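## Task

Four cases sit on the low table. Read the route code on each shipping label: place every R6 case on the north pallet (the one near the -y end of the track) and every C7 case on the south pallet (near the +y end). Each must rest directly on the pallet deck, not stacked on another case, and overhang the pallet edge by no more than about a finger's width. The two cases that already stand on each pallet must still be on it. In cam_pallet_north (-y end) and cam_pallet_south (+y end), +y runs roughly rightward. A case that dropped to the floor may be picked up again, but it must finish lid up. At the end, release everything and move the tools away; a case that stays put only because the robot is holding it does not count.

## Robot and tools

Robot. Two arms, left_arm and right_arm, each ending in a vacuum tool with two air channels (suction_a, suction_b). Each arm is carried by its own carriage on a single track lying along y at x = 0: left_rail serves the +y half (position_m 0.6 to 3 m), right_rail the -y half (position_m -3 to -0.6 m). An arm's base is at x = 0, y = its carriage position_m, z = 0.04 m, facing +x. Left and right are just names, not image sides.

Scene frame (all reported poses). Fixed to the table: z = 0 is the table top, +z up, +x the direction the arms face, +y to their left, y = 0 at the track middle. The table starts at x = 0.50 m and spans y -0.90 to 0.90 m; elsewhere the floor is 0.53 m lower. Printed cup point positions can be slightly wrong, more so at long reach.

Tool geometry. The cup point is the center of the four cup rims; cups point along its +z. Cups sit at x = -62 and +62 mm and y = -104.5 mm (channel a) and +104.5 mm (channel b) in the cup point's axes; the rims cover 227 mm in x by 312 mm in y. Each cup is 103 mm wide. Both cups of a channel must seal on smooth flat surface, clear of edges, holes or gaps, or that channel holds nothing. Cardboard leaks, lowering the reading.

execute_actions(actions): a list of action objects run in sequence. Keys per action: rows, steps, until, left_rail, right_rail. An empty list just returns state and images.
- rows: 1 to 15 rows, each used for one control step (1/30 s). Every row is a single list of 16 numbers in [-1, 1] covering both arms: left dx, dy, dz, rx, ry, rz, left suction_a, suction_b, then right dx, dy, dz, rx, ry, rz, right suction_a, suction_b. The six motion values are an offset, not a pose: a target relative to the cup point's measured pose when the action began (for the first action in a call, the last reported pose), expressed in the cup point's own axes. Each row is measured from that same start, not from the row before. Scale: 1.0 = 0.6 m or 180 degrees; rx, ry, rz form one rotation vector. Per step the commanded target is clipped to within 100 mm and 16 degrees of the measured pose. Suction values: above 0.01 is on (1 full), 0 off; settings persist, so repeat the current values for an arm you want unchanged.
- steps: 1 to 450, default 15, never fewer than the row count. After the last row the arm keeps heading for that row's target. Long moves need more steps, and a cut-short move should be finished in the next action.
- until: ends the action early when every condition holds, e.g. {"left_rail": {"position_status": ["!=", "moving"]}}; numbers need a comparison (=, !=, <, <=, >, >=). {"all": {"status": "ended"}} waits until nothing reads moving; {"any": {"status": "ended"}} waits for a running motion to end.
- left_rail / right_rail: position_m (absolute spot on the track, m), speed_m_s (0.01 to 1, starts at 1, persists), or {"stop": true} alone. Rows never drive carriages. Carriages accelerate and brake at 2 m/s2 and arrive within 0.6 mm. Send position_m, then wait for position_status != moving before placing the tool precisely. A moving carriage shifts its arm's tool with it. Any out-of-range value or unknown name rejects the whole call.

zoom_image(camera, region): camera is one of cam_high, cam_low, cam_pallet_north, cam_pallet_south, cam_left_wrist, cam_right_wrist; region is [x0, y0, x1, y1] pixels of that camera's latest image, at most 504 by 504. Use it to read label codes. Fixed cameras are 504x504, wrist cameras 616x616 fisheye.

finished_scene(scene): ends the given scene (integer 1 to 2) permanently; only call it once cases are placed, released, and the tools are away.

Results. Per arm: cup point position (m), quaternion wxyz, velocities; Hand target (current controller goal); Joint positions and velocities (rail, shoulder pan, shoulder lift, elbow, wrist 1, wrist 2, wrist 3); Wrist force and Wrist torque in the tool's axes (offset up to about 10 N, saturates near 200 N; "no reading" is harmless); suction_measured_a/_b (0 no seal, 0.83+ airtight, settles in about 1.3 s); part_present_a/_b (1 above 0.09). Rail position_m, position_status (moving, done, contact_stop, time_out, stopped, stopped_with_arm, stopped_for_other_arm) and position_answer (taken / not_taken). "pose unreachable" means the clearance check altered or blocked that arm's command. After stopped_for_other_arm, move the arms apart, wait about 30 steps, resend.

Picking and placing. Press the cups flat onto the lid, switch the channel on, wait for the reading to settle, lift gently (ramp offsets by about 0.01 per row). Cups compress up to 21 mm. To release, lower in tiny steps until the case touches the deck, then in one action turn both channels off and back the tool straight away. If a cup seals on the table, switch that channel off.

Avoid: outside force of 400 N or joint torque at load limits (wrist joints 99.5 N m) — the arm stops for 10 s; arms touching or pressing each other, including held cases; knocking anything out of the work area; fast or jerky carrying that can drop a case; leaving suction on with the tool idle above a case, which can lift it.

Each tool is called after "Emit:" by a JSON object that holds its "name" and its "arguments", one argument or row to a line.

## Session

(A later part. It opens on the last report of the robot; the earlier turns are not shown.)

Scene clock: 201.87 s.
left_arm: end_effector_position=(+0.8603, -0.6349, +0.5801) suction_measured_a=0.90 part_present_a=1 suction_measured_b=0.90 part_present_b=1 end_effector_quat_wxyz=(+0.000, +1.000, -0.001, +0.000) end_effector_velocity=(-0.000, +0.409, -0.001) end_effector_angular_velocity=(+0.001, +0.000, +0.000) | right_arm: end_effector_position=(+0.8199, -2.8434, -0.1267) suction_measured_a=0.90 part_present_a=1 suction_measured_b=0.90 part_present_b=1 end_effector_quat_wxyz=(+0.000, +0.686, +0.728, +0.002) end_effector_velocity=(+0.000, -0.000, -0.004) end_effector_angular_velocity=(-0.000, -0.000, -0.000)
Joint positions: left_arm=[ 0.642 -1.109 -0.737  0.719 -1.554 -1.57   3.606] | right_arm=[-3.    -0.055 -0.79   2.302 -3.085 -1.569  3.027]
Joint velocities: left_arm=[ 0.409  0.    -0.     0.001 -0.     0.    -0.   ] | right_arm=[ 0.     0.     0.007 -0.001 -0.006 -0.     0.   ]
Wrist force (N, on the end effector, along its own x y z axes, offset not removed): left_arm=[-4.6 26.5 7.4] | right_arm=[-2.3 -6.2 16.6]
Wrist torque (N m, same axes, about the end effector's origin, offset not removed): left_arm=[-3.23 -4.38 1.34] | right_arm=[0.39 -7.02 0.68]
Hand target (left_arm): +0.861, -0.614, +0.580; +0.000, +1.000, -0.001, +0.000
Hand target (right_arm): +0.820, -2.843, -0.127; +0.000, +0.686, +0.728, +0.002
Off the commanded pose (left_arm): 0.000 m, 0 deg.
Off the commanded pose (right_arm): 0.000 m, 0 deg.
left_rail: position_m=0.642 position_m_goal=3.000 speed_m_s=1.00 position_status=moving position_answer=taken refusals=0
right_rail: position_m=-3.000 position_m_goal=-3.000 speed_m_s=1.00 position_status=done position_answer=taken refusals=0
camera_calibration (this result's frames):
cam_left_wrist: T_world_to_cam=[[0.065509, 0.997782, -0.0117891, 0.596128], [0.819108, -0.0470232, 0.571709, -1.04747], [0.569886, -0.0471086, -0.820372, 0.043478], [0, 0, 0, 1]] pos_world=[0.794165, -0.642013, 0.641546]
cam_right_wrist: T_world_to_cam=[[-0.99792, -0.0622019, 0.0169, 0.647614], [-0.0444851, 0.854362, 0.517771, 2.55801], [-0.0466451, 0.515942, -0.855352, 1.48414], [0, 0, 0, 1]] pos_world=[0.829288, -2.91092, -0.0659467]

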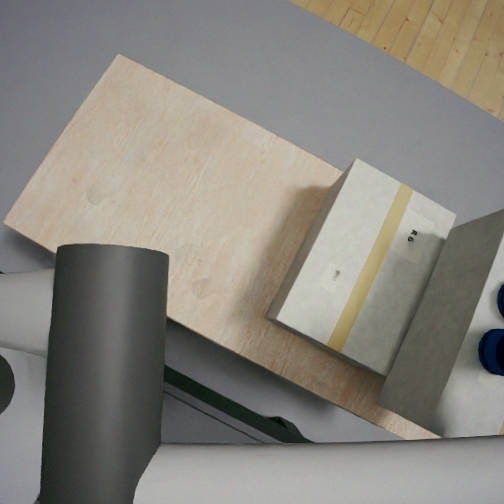

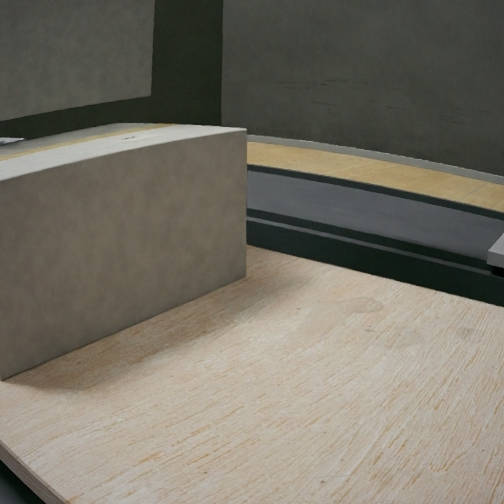

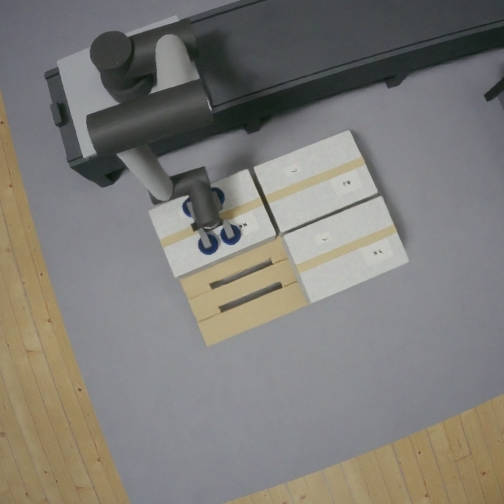

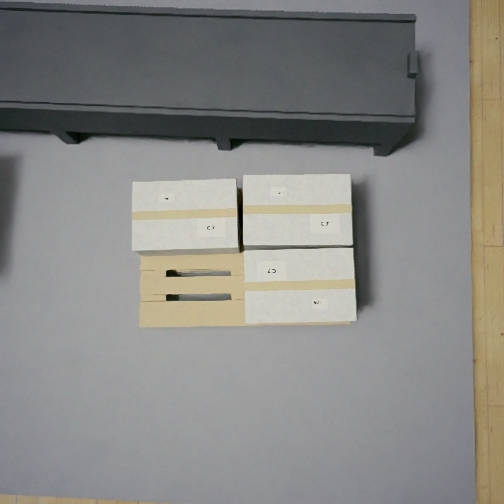

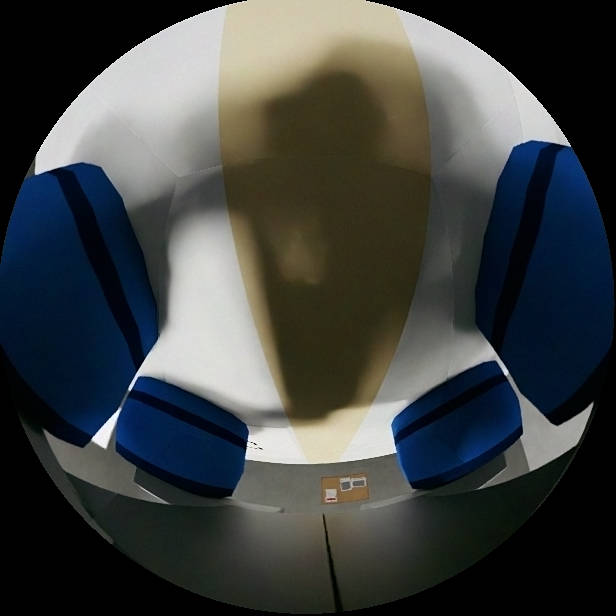

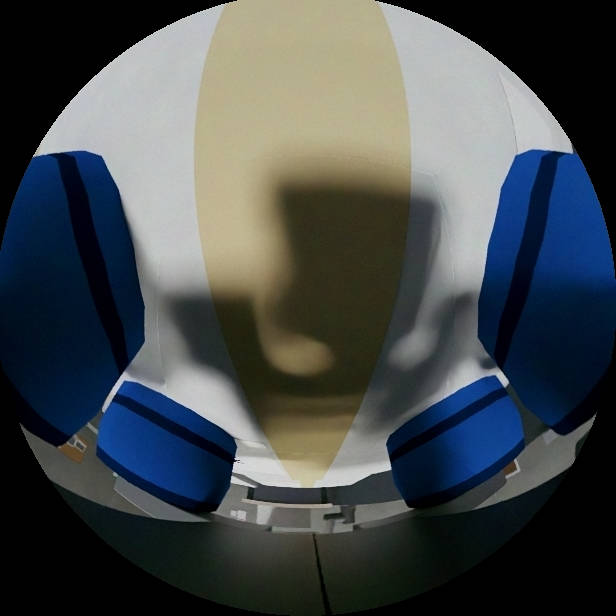

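Emit:
{"name": "execute_actions", "arguments": {
  "actions": [
    {"steps":1},
    {"rows":[[0,0,0,0,0,0,1,1,0,0,0.0032,0,0,0,1,1]],"steps":6}
  ]
}}

Scene clock: 203.47 s.
left_arm: end_effector_position=(+0.8606, +0.8797, +0.5801) suction_measured_a=0.90 part_present_a=1 suction_measured_b=0.90 part_present_b=1 end_effector_quat_wxyz=(+0.000, +1.000, -0.001, +0.000) end_effector_velocity=(+0.000, +1.000, +0.000) end_effector_angular_velocity=(-0.000, -0.000, +0.000) | right_arm: end_effector_position=(+0.8199, -2.8434, -0.1287) suction_measured_a=0.90 part_present_a=1 suction_measured_b=0.90 part_present_b=1 end_effector_quat_wxyz=(+0.000, +0.686, +0.728, +0.002) end_effector_velocity=(+0.000, -0.000, -0.004) end_effector_angular_velocity=(-0.000, -0.000, +0.000)
Joint positions: left_arm=[ 2.156 -1.109 -0.737  0.72  -1.554 -1.57   3.606] | right_arm=[-3.    -0.055 -0.787  2.301 -3.088 -1.569  3.027]
Joint velocities: left_arm=[ 1.  0. -0.  0. -0.  0.  0.] | right_arm=[ 0.     0.     0.006 -0.001 -0.006  0.    -0.   ]
Wrist force (N, on the end effector, along its own x y z axes, offset not removed): left_arm=[-1.6 -7.6 10.6] | right_arm=[-1.7 -5.0 12.9]
Wrist torque (N m, same axes, about the end effector's origin, offset not removed): left_arm=[-1.16 -4.27 -0.01] | right_arm=[0.62 -7.15 0.70]
Hand target (left_arm): +0.861, +0.923, +0.580; +0.000, +1.000, -0.001, +0.000
Hand target (right_arm): +0.820, -2.843, -0.129; +0.000, +0.686, +0.728, +0.002
Off the commanded pose (left_arm): 0.000 m, 0 deg.
Off the commanded pose (right_arm): 0.000 m, 0 deg.
left_rail: position_m=2.156 position_m_goal=3.000 speed_m_s=1.00 position_status=moving position_answer=taken refusals=0
right_rail: position_m=-3.000 position_m_goal=-3.000 speed_m_s=1.00 position_status=done position_answer=taken refusals=0
camera_calibration (this result's frames):
cam_left_wrist: T_world_to_cam=[[0.0652611, 0.9978, -0.0117072, -0.915026], [0.81913, -0.0468675, 0.57169, -0.976578], [0.569883, -0.0468988, -0.820386, 0.114477], [0, 0, 0, 1]] pos_world=[0.794421, 0.872612, 0.641503]
cam_right_wrist: T_world_to_cam=[[-0.99792, -0.0622022, 0.016899, 0.64765], [-0.0444859, 0.854362, 0.517771, 2.55902], [-0.0466444, 0.515942, -0.855352, 1.48247], [0, 0, 0, 1]] pos_world=[0.829292, -2.91092, -0.0679009]

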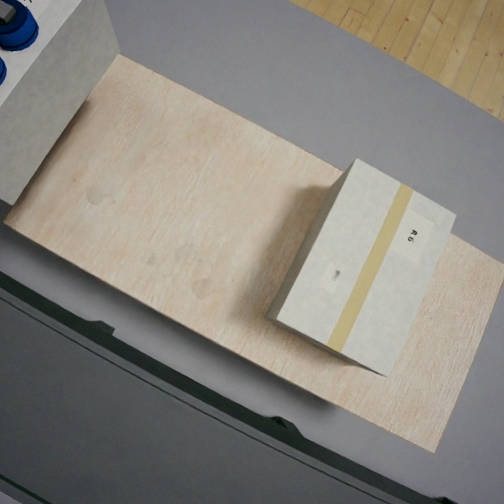

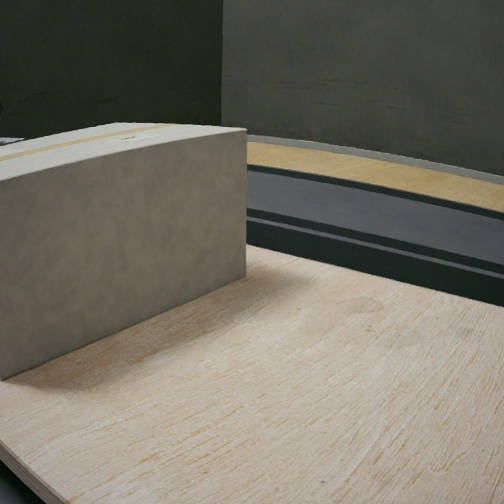

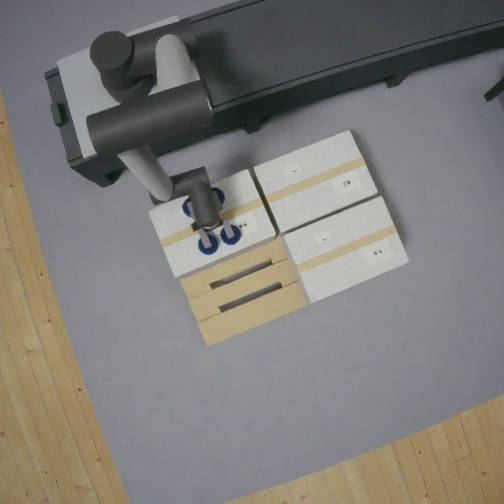

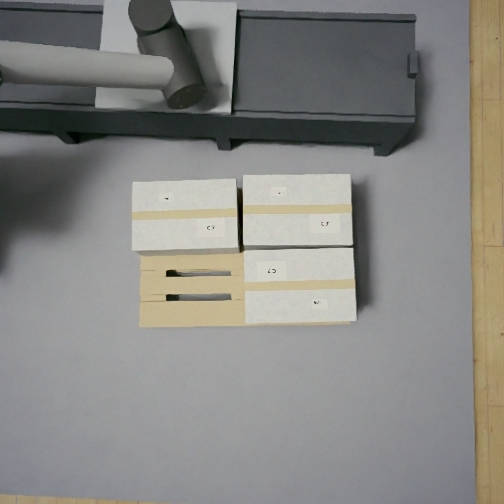

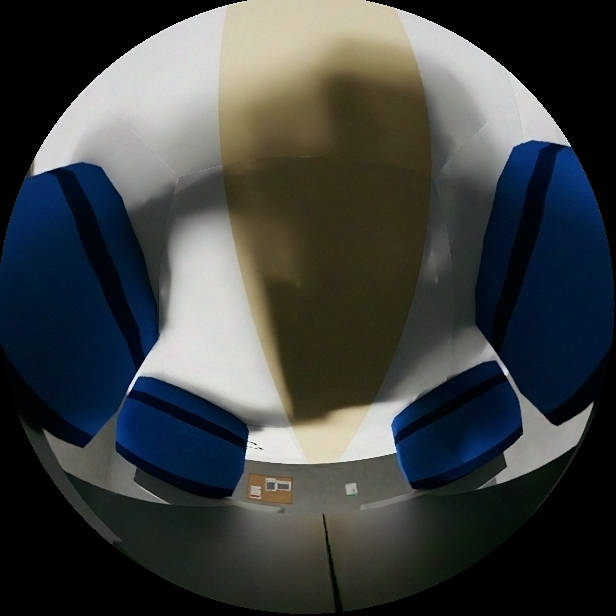

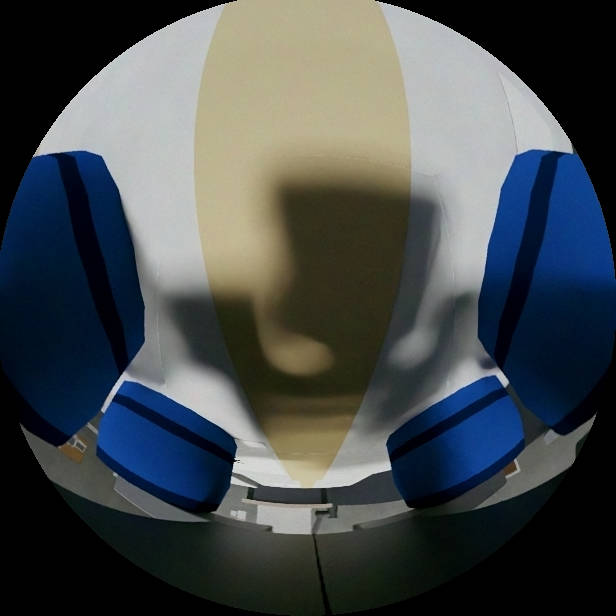

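Emit:
{"name": "execute_actions", "arguments": {
  "actions": [
    {"steps":1},
    {"rows":[[0,0,0,0,0,0,1,1,0,0,0.0032,0,0,0,1,1]],"steps":6}
  ]
}}

Scene clock: 205.17 s.
left_arm: end_effector_position=(+0.8604, +1.7232, +0.5800) suction_measured_a=0.90 part_present_a=1 suction_measured_b=0.90 part_present_b=1 end_effector_quat_wxyz=(+0.000, +1.000, -0.001, +0.000) end_effector_velocity=(+0.000, -0.000, -0.000) end_effector_angular_velocity=(+0.000, +0.000, -0.000) | right_arm: end_effector_position=(+0.8199, -2.8434, -0.1306) suction_measured_a=0.90 part_present_a=1 suction_measured_b=0.90 part_present_b=1 end_effector_quat_wxyz=(+0.000, +0.686, +0.728, +0.002) end_effector_velocity=(+0.000, -0.000, -0.004) end_effector_angular_velocity=(-0.000, -0.000, +0.000)
Joint positions: left_arm=[ 3.    -1.109 -0.737  0.72  -1.554 -1.57   3.606] | right_arm=[-3.    -0.055 -0.784  2.301 -3.09  -1.569  3.027]
Joint velocities: left_arm=[ 0.  0.  0. -0.  0. -0.  0.] | right_arm=[ 0.     0.     0.006 -0.001 -0.006 -0.    -0.   ]
Wrist force (N, on the end effector, along its own x y z axes, offset not removed): left_arm=[-2.1 -4.0 8.2] | right_arm=[-1.1 -2.5 14.5]
Wrist torque (N m, same axes, about the end effector's origin, offset not removed): left_arm=[-0.81 -4.23 0.01] | right_arm=[1.02 -7.21 0.57]
Hand target (left_arm): +0.860, +1.723, +0.580; +0.000, +1.000, -0.001, +0.000
Hand target (right_arm): +0.820, -2.843, -0.131; +0.000, +0.686, +0.728, +0.002
Off the commanded pose (left_arm): 0.000 m, 0 deg.
Off the commanded pose (right_arm): 0.000 m, 0 deg.
left_rail: position_m=3.000 position_m_goal=3.000 speed_m_s=1.00 position_status=done position_answer=taken refusals=0
right_rail: position_m=-3.000 position_m_goal=-3.000 speed_m_s=1.00 position_status=done position_answer=taken refusals=0
camera_calibration (this result's frames):
cam_left_wrist: T_world_to_cam=[[0.0653789, 0.997791, -0.011747, -1.75668], [0.819136, -0.0469424, 0.571675, -0.936769], [0.569861, -0.0469978, -0.820396, 0.154303], [0, 0, 0, 1]] pos_world=[0.79426, 1.71608, 0.641481]
cam_right_wrist: T_world_to_cam=[[-0.997921, -0.0622007, 0.0169029, 0.647687], [-0.0444825, 0.854362, 0.517771, 2.56001], [-0.0466469, 0.515943, -0.855352, 1.48082], [0, 0, 0, 1]] pos_world=[0.829292, -2.91091, -0.0698219]

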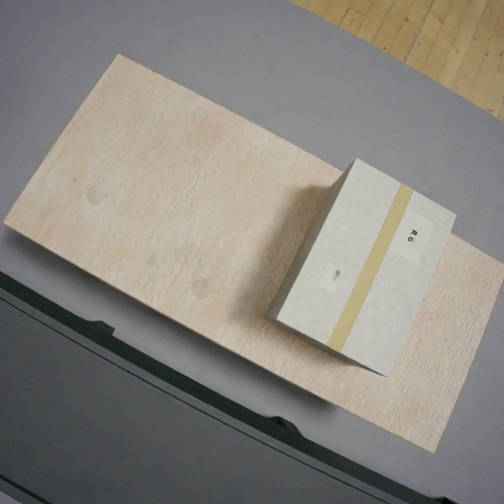

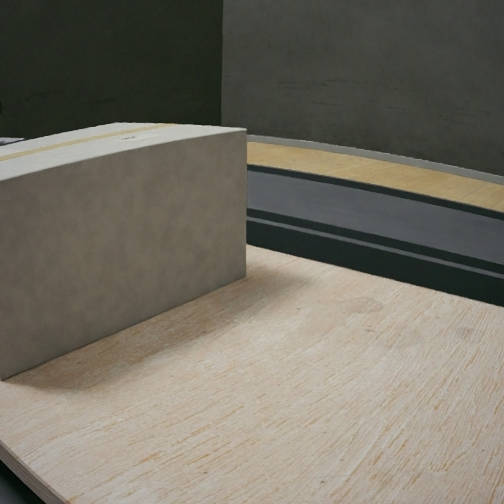

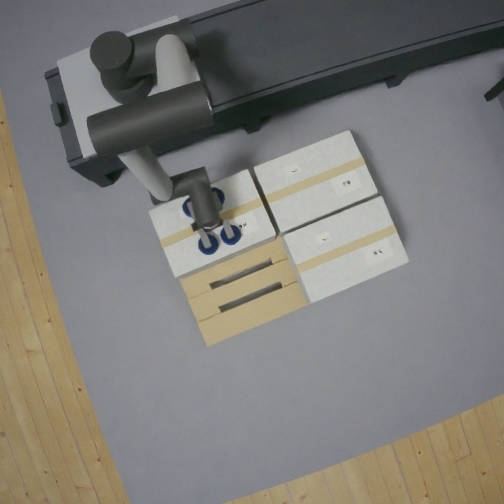

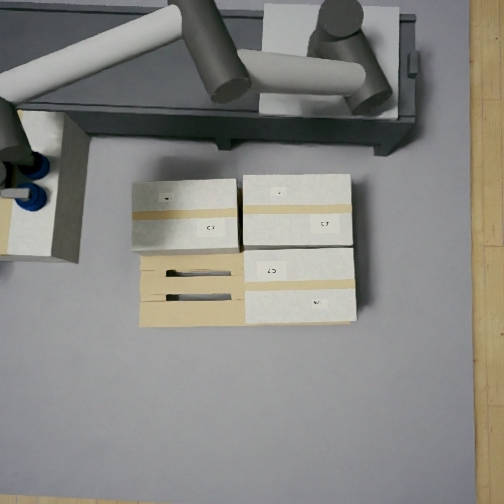

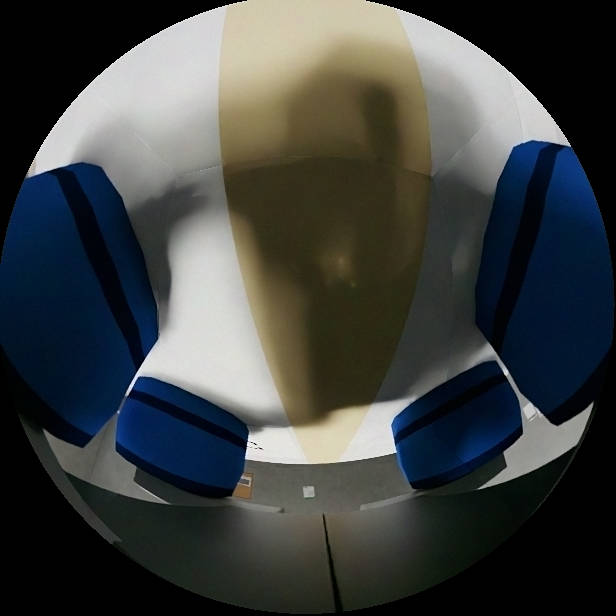

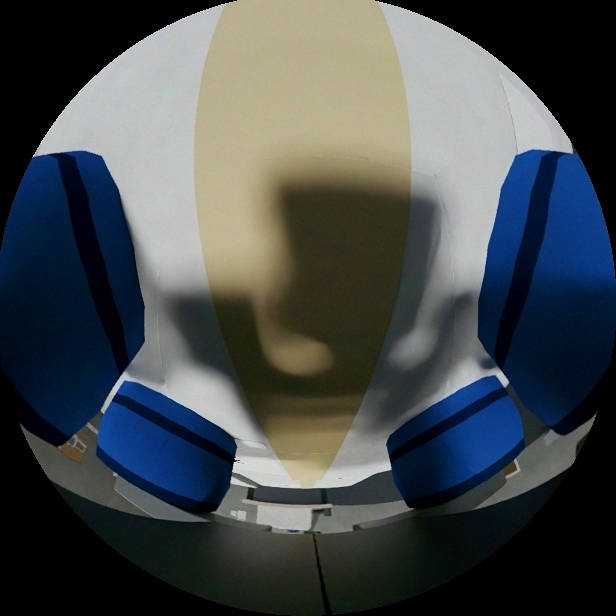

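Emit:
{"name": "execute_actions", "arguments": {
  "actions": [
    {"rows":[[0,0,0,0,0,0,1,1,0,0,0.0038,0,0,0,1,1]],"steps":6}
  ]
}}

Scene clock: 206.97 s.
left_arm: end_effector_position=(+0.8604, +1.7232, +0.5800) suction_measured_a=0.90 part_present_a=1 suction_measured_b=0.90 part_present_b=1 end_effector_quat_wxyz=(+0.000, +1.000, -0.001, +0.000) end_effector_velocity=(-0.000, +0.000, +0.000) end_effector_angular_velocity=(-0.000, +0.000, -0.000) | right_arm: end_effector_position=(+0.8199, -2.8434, -0.1325) suction_measured_a=0.90 part_present_a=1 suction_measured_b=0.90 part_present_b=1 end_effector_quat_wxyz=(+0.000, +0.686, +0.728, +0.002) end_effector_velocity=(+0.000, -0.000, -0.004) end_effector_angular_velocity=(-0.000, -0.000, -0.000)
Joint positions: left_arm=[ 3.    -1.109 -0.737  0.72  -1.554 -1.571  3.606] | right_arm=[-3.    -0.055 -0.781  2.3   -3.093 -1.569  3.027]
Joint velocities: left_arm=[ 0.  0. -0.  0.  0. -0.  0.] | right_arm=[ 0.     0.     0.006 -0.001 -0.006  0.     0.   ]
Wrist force (N, on the end effector, along its own x y z axes, offset not removed): left_arm=[-3.8 -5.0 8.7] | right_arm=[0.7 -5.0 15.8]
Wrist torque (N m, same axes, about the end effector's origin, offset not removed): left_arm=[-0.84 -3.91 -0.07] | right_arm=[0.54 -7.42 0.60]
Hand target (left_arm): +0.860, +1.723, +0.580; +0.000, +1.000, -0.001, +0.000
Hand target (right_arm): +0.820, -2.843, -0.133; +0.000, +0.686, +0.728, +0.002
Off the commanded pose (left_arm): 0.000 m, 0 deg.
Off the commanded pose (right_arm): 0.000 m, 0 deg.
left_rail: position_m=3.000 position_m_goal=3.000 speed_m_s=1.00 position_status=done position_answer=taken refusals=0
right_rail: position_m=-3.000 position_m_goal=-3.000 speed_m_s=1.00 position_status=done position_answer=taken refusals=0
camera_calibration (this result's frames):
cam_left_wrist: T_world_to_cam=[[0.0653783, 0.997791, -0.0117619, -1.75666], [0.819151, -0.0469346, 0.571655, -0.936778], [0.56984, -0.0470086, -0.82041, 0.154352], [0, 0, 0, 1]] pos_world=[0.794254, 1.71607, 0.641483]
cam_right_wrist: T_world_to_cam=[[-0.99792, -0.0622009, 0.0169272, 0.647716], [-0.0444701, 0.854361, 0.517773, 2.56099], [-0.0466679, 0.515944, -0.85535, 1.4792], [0, 0, 0, 1]] pos_world=[0.829287, -2.91091, -0.0717456]

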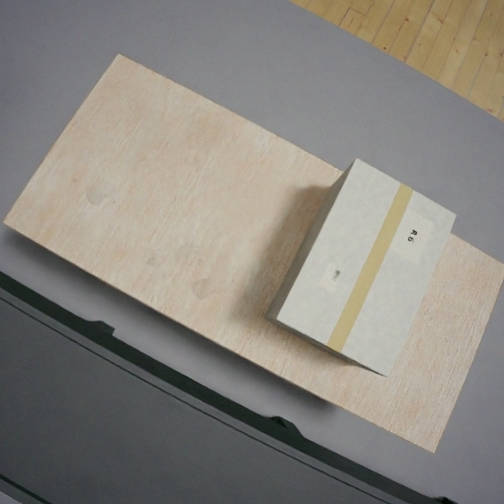

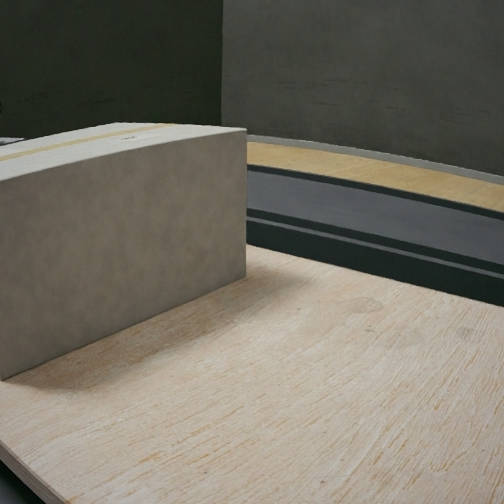

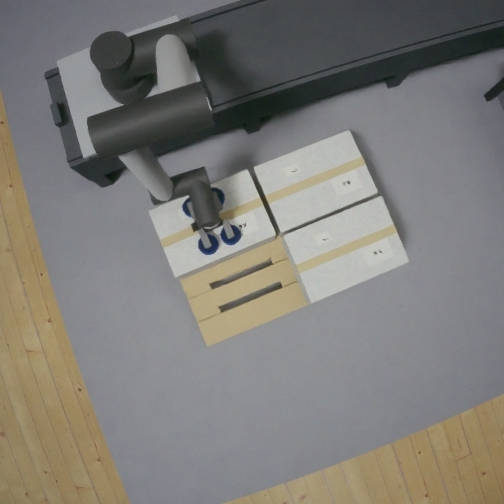

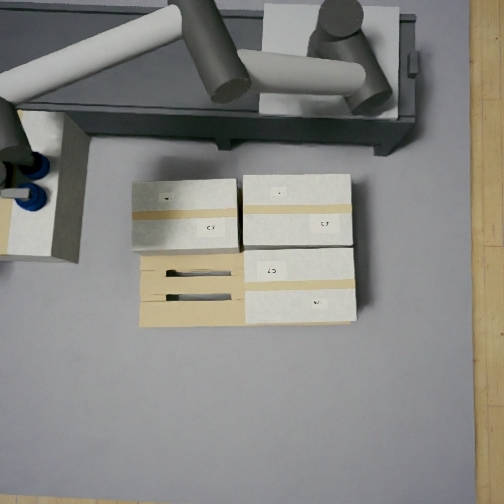

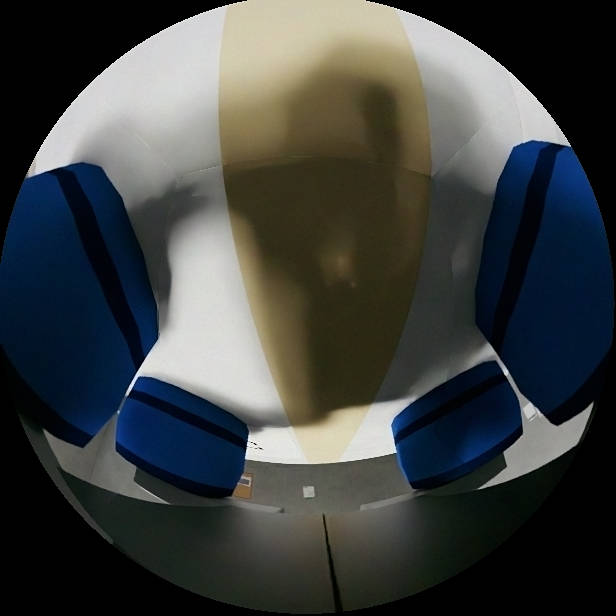

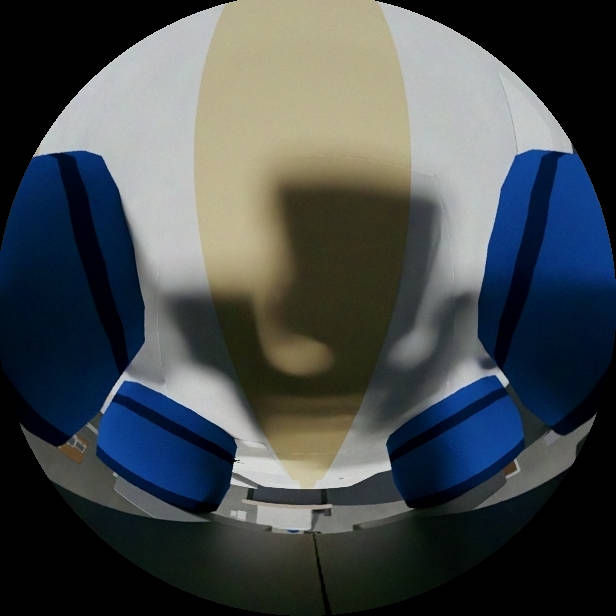

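Emit:
{"name": "execute_actions", "arguments": {
  "actions": [
    {"rows":[[0,0,0,0,0,0,1,1,0,0,0.0038,0,0,0,1,1]],"steps":6}
  ]
}}

Scene clock: 208.43 s.
left_arm: end_effector_position=(+0.8604, +1.7232, +0.5800) suction_measured_a=0.90 part_present_a=1 suction_measured_b=0.90 part_present_b=1 end_effector_quat_wxyz=(+0.000, +1.000, -0.001, +0.000) end_effector_velocity=(+0.000, +0.000, -0.000) end_effector_angular_velocity=(+0.000, -0.000, +0.000) | right_arm: end_effector_position=(+0.8200, -2.8434, -0.1339) suction_measured_a=0.90 part_present_a=1 suction_measured_b=0.90 part_present_b=1 end_effector_quat_wxyz=(+0.001, +0.686, +0.728, +0.002) end_effector_velocity=(+0.000, -0.000, -0.002) end_effector_angular_velocity=(-0.000, -0.001, -0.000)
Joint positions: left_arm=[ 3.    -1.109 -0.737  0.72  -1.554 -1.571  3.606] | right_arm=[-3.    -0.055 -0.779  2.3   -3.096 -1.569  3.027]
Joint velocities: left_arm=[ 0.  0.  0. -0.  0.  0. -0.] | right_arm=[ 0.     0.     0.003 -0.    -0.005 -0.    -0.   ]
Wrist force (N, on the end effector, along its own x y z axes, offset not removed): left_arm=[0.9 -7.7 5.5] | right_arm=[-5.7 -79.0 -200.0]
Wrist torque (N m, same axes, about the end effector's origin, offset not removed): left_arm=[-1.19 -4.67 -0.03] | right_arm=[9.42 -9.13 1.05]
Hand target (left_arm): +0.860, +1.723, +0.580; +0.000, +1.000, -0.001, +0.000
Hand target (right_arm): +0.820, -2.843, -0.135; +0.000, +0.686, +0.728, +0.002
Off the commanded pose (left_arm): 0.000 m, 0 deg.
Off the commanded pose (right_arm): 0.001 m, 0 deg.
left_rail: position_m=3.000 position_m_goal=3.000 speed_m_s=1.00 position_status=done position_answer=taken refusals=0
right_rail: position_m=-3.000 position_m_goal=-3.000 speed_m_s=1.00 position_status=done position_answer=taken refusals=0
camera_calibration (this result's frames):
cam_left_wrist: T_world_to_cam=[[0.0653784, 0.997791, -0.0117619, -1.75666], [0.819151, -0.0469347, 0.571655, -0.936777], [0.56984, -0.0470087, -0.82041, 0.154352], [0, 0, 0, 1]] pos_world=[0.794254, 1.71607, 0.641483]
cam_right_wrist: T_world_to_cam=[[-0.997932, -0.0621991, 0.0162167, 0.647792], [-0.0448403, 0.854397, 0.517683, 2.56211], [-0.0460549, 0.515885, -0.855419, 1.47733], [0, 0, 0, 1]] pos_world=[0.829377, -2.9109, -0.0731296]

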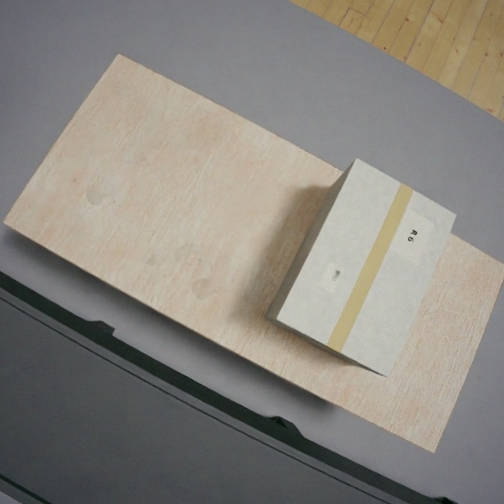

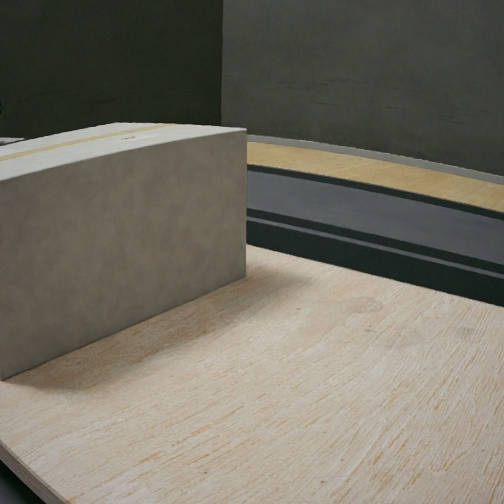

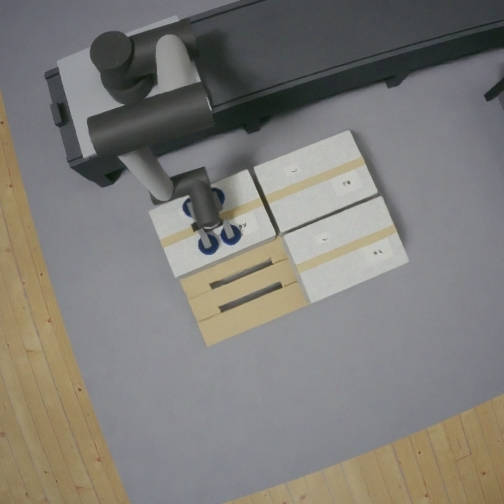

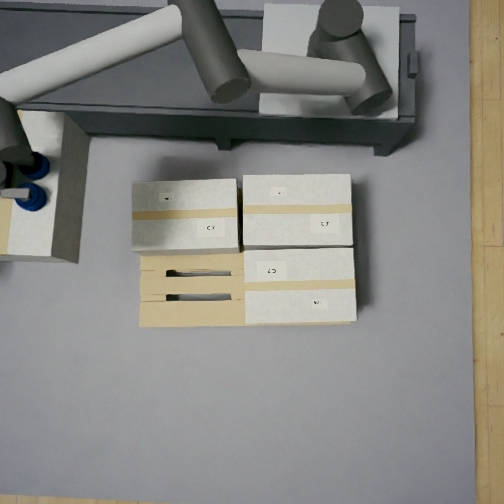

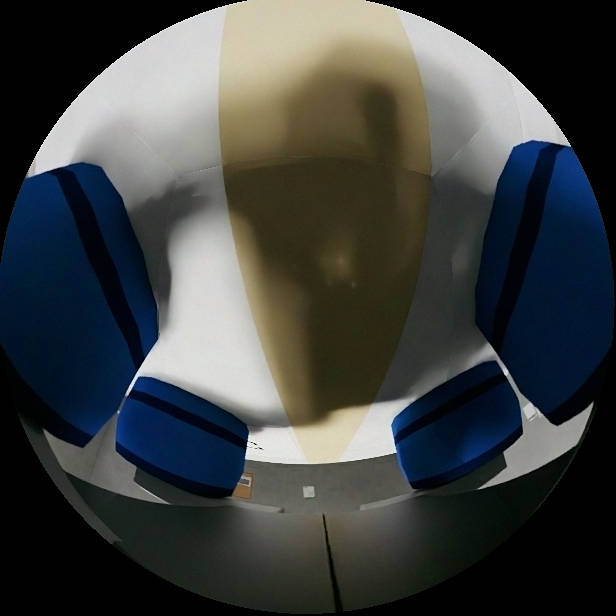

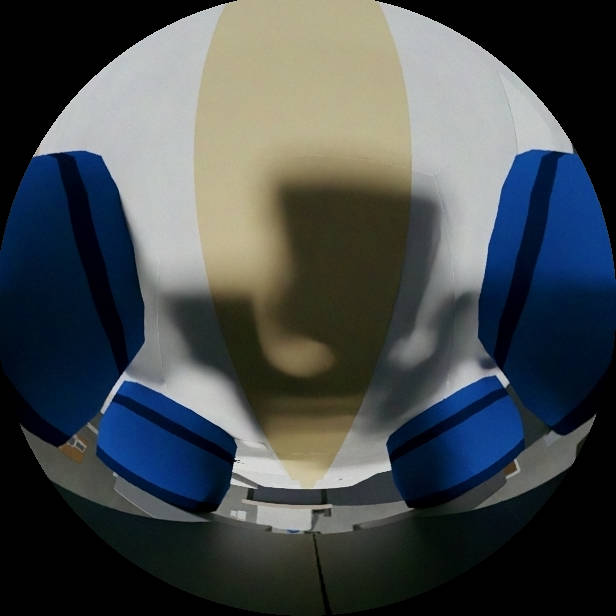

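Emit:
{"name": "execute_actions", "arguments": {
  "actions": [
    {"rows":[[0,0,0,0,0,0,1,1,0,0,-0.001,0,0,0,1,1]],"steps":1}
  ]
}}

Scene clock: 218.67 s.
left_arm: end_effector_position=(+0.8604, +1.7232, +0.5800) suction_measured_a=0.90 part_present_a=1 suction_measured_b=0.90 part_present_b=1 end_effector_quat_wxyz=(+0.000, +1.000, -0.001, +0.000) end_effector_velocity=(-0.000, +0.000, -0.000) end_effector_angular_velocity=(+0.000, -0.000, +0.000) | right_arm: end_effector_position=(+0.8201, -2.8435, -0.1333) suction_measured_a=0.90 part_present_a=1 suction_measured_b=0.90 part_present_b=1 end_effector_quat_wxyz=(+0.001, +0.686, +0.728, +0.002) end_effector_velocity=(+0.000, -0.000, +0.000) end_effector_angular_velocity=(+0.000, -0.000, -0.000)
Joint positions: left_arm=[ 3.    -1.109 -0.737  0.72  -1.554 -1.571  3.606] | right_arm=[-3.    -0.055 -0.779  2.3   -3.096 -1.569  3.027]
Joint velocities: left_arm=[ 0. -0.  0.  0.  0.  0. -0.] | right_arm=[ 0. -0. -0.  0.  0.  0.  0.]
Wrist force (N, on the end effector, along its own x y z axes, offset not removed): left_arm=[-0.6 -6.8 7.4] | right_arm=[18.9 -9.2 -69.6]
Wrist torque (N m, same axes, about the end effector's origin, offset not removed): left_arm=[-1.08 -4.45 0.01] | right_arm=[14.39 -8.97 1.72]
Hand target (left_arm): +0.860, +1.723, +0.580; +0.000, +1.000, -0.001, +0.000
Hand target (right_arm): +0.820, -2.843, -0.133; +0.001, +0.686, +0.728, +0.002
Off the commanded pose (left_arm): 0.000 m, 0 deg.
Off the commanded pose (right_arm): 0.000 m, 0 deg.
FORCE FAULT: contact force on the right arm reached its limit, and that arm stopped for 10 seconds. The contact can be on any part of that arm, not only on its tool. That arm ran no command of this call. That arm holds still and accepts commands again. Move the arm away from the contact; if what it grips holds it there, let go first. Pushing or pulling that hard again can fault the arm again.
left_rail: position_m=3.000 position_m_goal=3.000 speed_m_s=1.00 position_status=done position_answer=taken refusals=0
right_rail: position_m=-3.000 position_m_goal=-3.000 speed_m_s=1.00 position_status=done position_answer=taken refusals=0
camera_calibration (this result's frames):
cam_left_wrist: T_world_to_cam=[[0.0653784, 0.997791, -0.0117617, -1.75666], [0.819151, -0.0469348, 0.571655, -0.936777], [0.56984, -0.0470085, -0.82041, 0.154351], [0, 0, 0, 1]] pos_world=[0.794254, 1.71607, 0.641483]
cam_right_wrist: T_world_to_cam=[[-0.99794, -0.0621896, 0.0157505, 0.647792], [-0.0450952, 0.854637, 0.517265, 2.56276], [-0.0456295, 0.515489, -0.855681, 1.47638], [0, 0, 0, 1]] pos_world=[0.829393, -2.911, -0.0725238]

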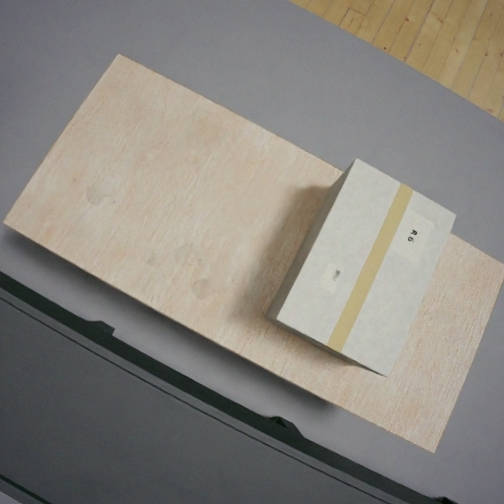

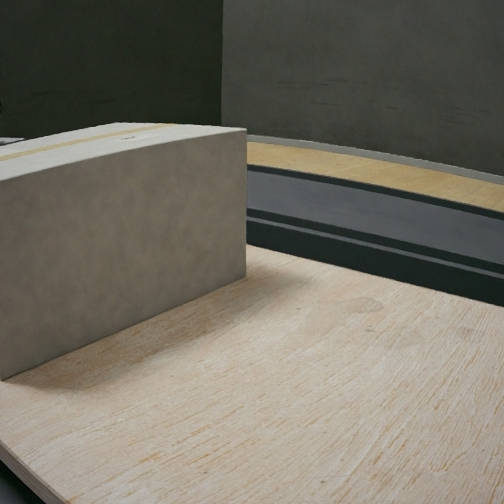

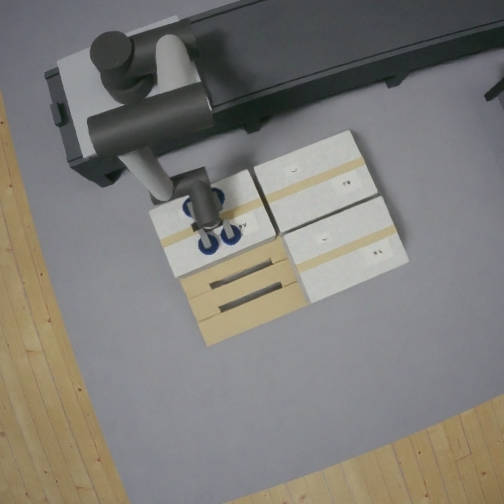

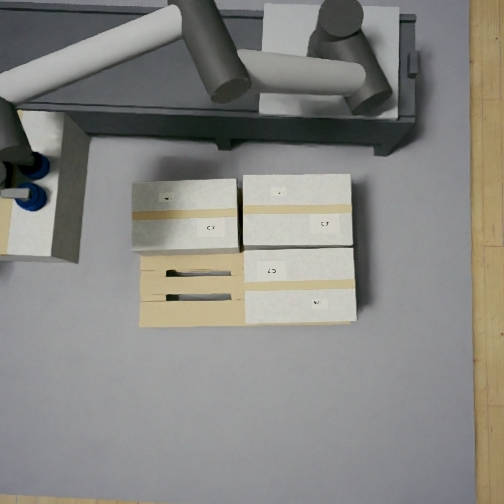

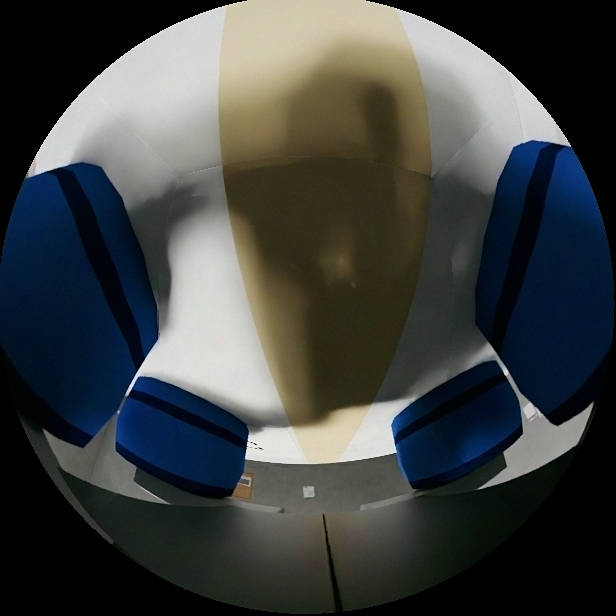

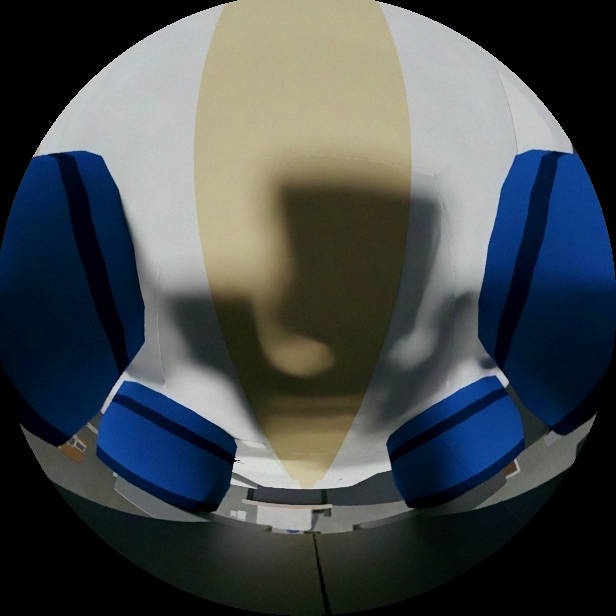

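The 2 mm probe over-pressed and faulted the right arm, costing about 8.5 s of motion time. The remaining set-downs will use 1 mm steps with a settled force reading first. Case B is on the deck, so I'm releasing it now.

Emit:
{"name": "execute_actions", "arguments": {
  "actions": [
    {"rows":[[0.003,-0.005,0.003,0,0,-0.003,1,1,0,0,-0.003,0,0,0,0,0],[0.008,-0.013,0.008,0,0,-0.008,1,1,0,0,-0.007,0,0,0,0,0],[0.015,-0.025,0.015,0,0,-0.015,1,1,0,0,-0.013,0,0,0,0,0],[0.025,-0.041,0.025,0,0,-0.025,1,1,0,0,-0.02,0,0,0,0,0],[0.037,-0.061,0.038,0,0,-0.037,1,1,0,0,-0.028,0,0,0,0,0],[0.051,-0.085,0.053,0,0,-0.051,1,1,0,0,-0.037,0,0,0,0,0],[0.068,-0.112,0.069,0,0,-0.067,1,1,0,0,-0.047,0,0,0,0,0],[0.086,-0.142,0.088,0,0,-0.083,1,1,0,0,-0.06,0,0,0,0,0],[0.104,-0.172,0.106,0,0,-0.099,1,1,0,0,-0.08,0,0,-0.004,0,0],[0.122,-0.202,0.125,0,0,-0.115,1,1,0.002,0.002,-0.105,0,0,-0.012,0,0],[0.14,-0.232,0.144,0,0,-0.131,1,1,0.006,0.005,-0.135,0,0,-0.025,0,0],[0.158,-0.262,0.162,0,0,-0.147,1,1,0.013,0.011,-0.17,0,0,-0.043,0,0],[0.176,-0.292,0.181,0,0,-0.163,1,1,0.022,0.02,-0.21,0,0,-0.065,0,0],[0.194,-0.322,0.199,0,0,-0.179,1,1,0.033,0.03,-0.25,0,0,-0.09,0,0],[0.586,-0.97,0.6,0,0,-0.5235,1,1,0.243,0.215,-0.988,0,0,-0.481,0,0]],"steps":45},
    {"right_rail":{"position_m":-0.6},"steps":2}
  ]
}}

Scene clock: 230.80 s.
left_arm: end_effector_position=(+1.2103, +2.3010, +0.2230) suction_measured_a=0.90 part_present_a=1 suction_measured_b=0.90 part_present_b=1 end_effector_quat_wxyz=(+0.000, +0.682, +0.731, +0.000) end_effector_velocity=(+0.035, +0.037, -0.028) end_effector_angular_velocity=(-0.009, -0.008, +0.023) | right_arm: end_effector_position=(+0.9378, -2.6900, +0.4585) suction_measured_a=0.00 part_present_a=0 suction_measured_b=0.00 part_present_b=0 end_effector_quat_wxyz=(+0.005, +0.006, +1.000, +0.002) end_effector_velocity=(+0.010, +0.073, +0.021) end_effector_angular_velocity=(-0.017, +0.070, +0.124)
Joint positions: left_arm=[ 3.    -0.668 -0.797  1.347 -2.122 -1.571  2.404] | right_arm=[-2.999  0.112 -1.362  1.902 -2.122 -1.569  1.695]
Joint velocities: left_arm=[ 0.     0.038  0.027 -0.006 -0.034 -0.002  0.015] | right_arm=[ 0.067  0.007  0.014 -0.071  0.129 -0.008 -0.116]
Wrist force (N, on the end effector, along its own x y z axes, offset not removed): left_arm=[4.5 1.6 16.1] | right_arm=[-0.8 -11.1 -5.2]
Wrist torque (N m, same axes, about the end effector's origin, offset not removed): left_arm=[-0.99 -4.15 0.02] | right_arm=[-1.01 -0.59 0.60]
Hand target (left_arm): +1.214, +2.305, +0.220; +0.001, +0.681, +0.732, +0.000
Hand target (right_arm): +0.939, -2.684, +0.460; +0.002, +0.000, +1.000, +0.001
Off the commanded pose (left_arm): 0.005 m, 0 deg.
Off the commanded pose (right_arm): 0.002 m, 1 deg.
left_rail: position_m=3.000 position_m_goal=3.000 speed_m_s=1.00 position_status=done position_answer=taken refusals=0
right_rail: position_m=-2.999 position_m_goal=-0.600 speed_m_s=1.00 position_status=moving position_answer=taken refusals=0
camera_calibration (this result's frames):
cam_left_wrist: T_world_to_cam=[[-0.999915, -0.006198, -0.0114373, 1.23911], [-0.0116203, 0.820787, 0.571116, -1.98322], [0.00584783, 0.571201, -0.82079, -1.05062], [0, 0, 0, 1]] pos_world=[1.22211, 2.2356, 0.284479]
cam_right_wrist: T_world_to_cam=[[-0.00934811, -0.999817, 0.0166876, -2.68431], [-0.861854, 0.0165185, 0.506887, 0.646887], [-0.50707, -0.00964386, -0.861851, 0.932002], [0, 0, 0, 1]] pos_world=[1.00502, -2.68551, 0.520143]

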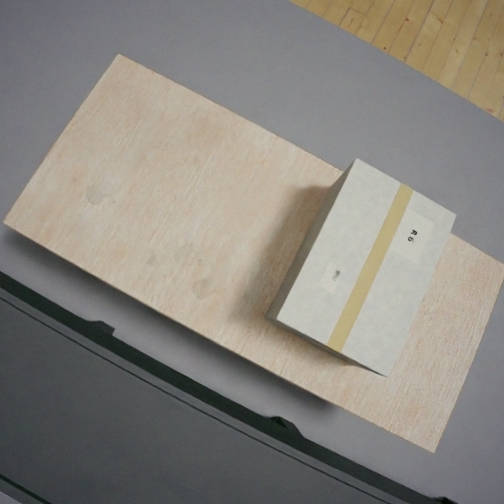

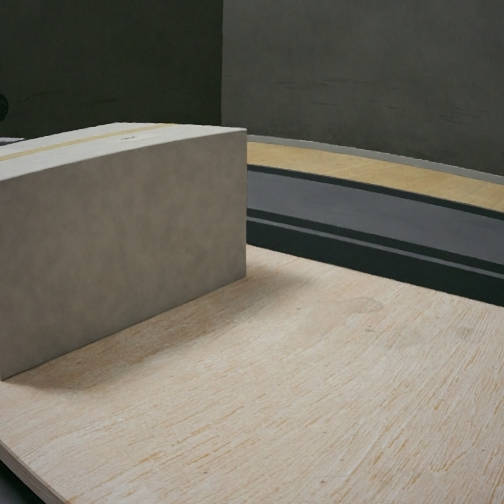

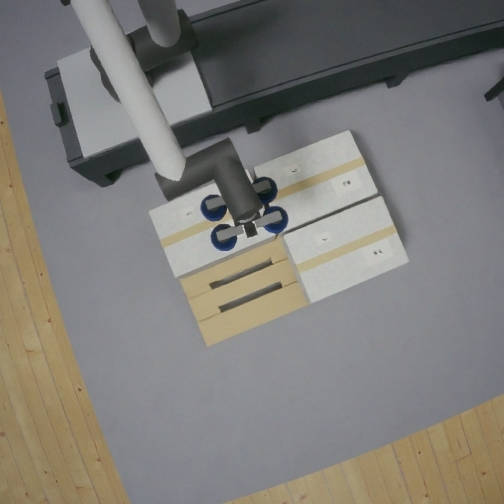

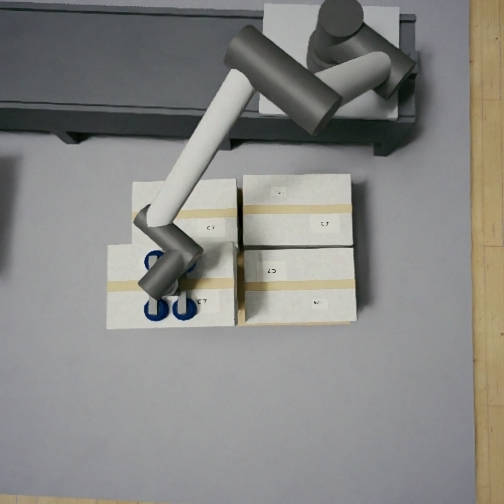

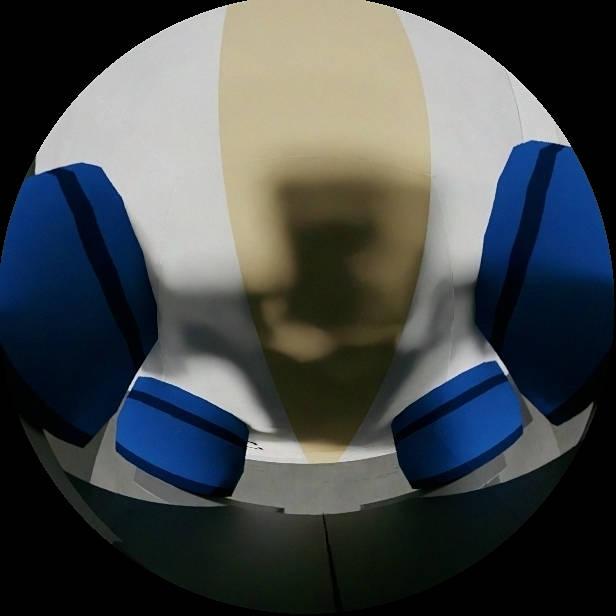

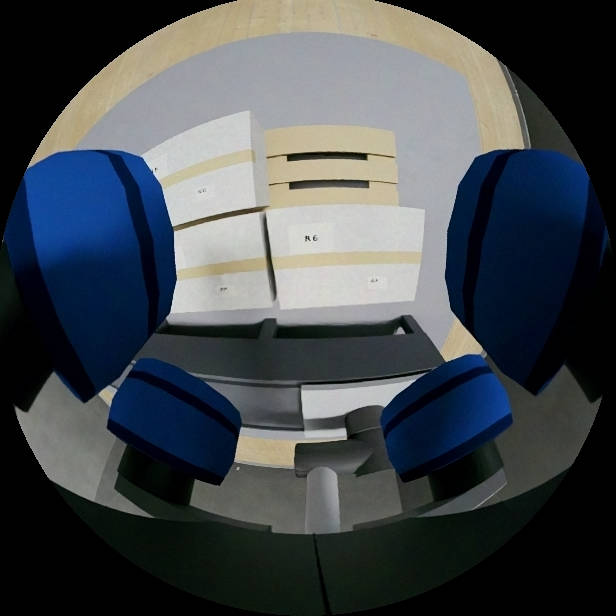

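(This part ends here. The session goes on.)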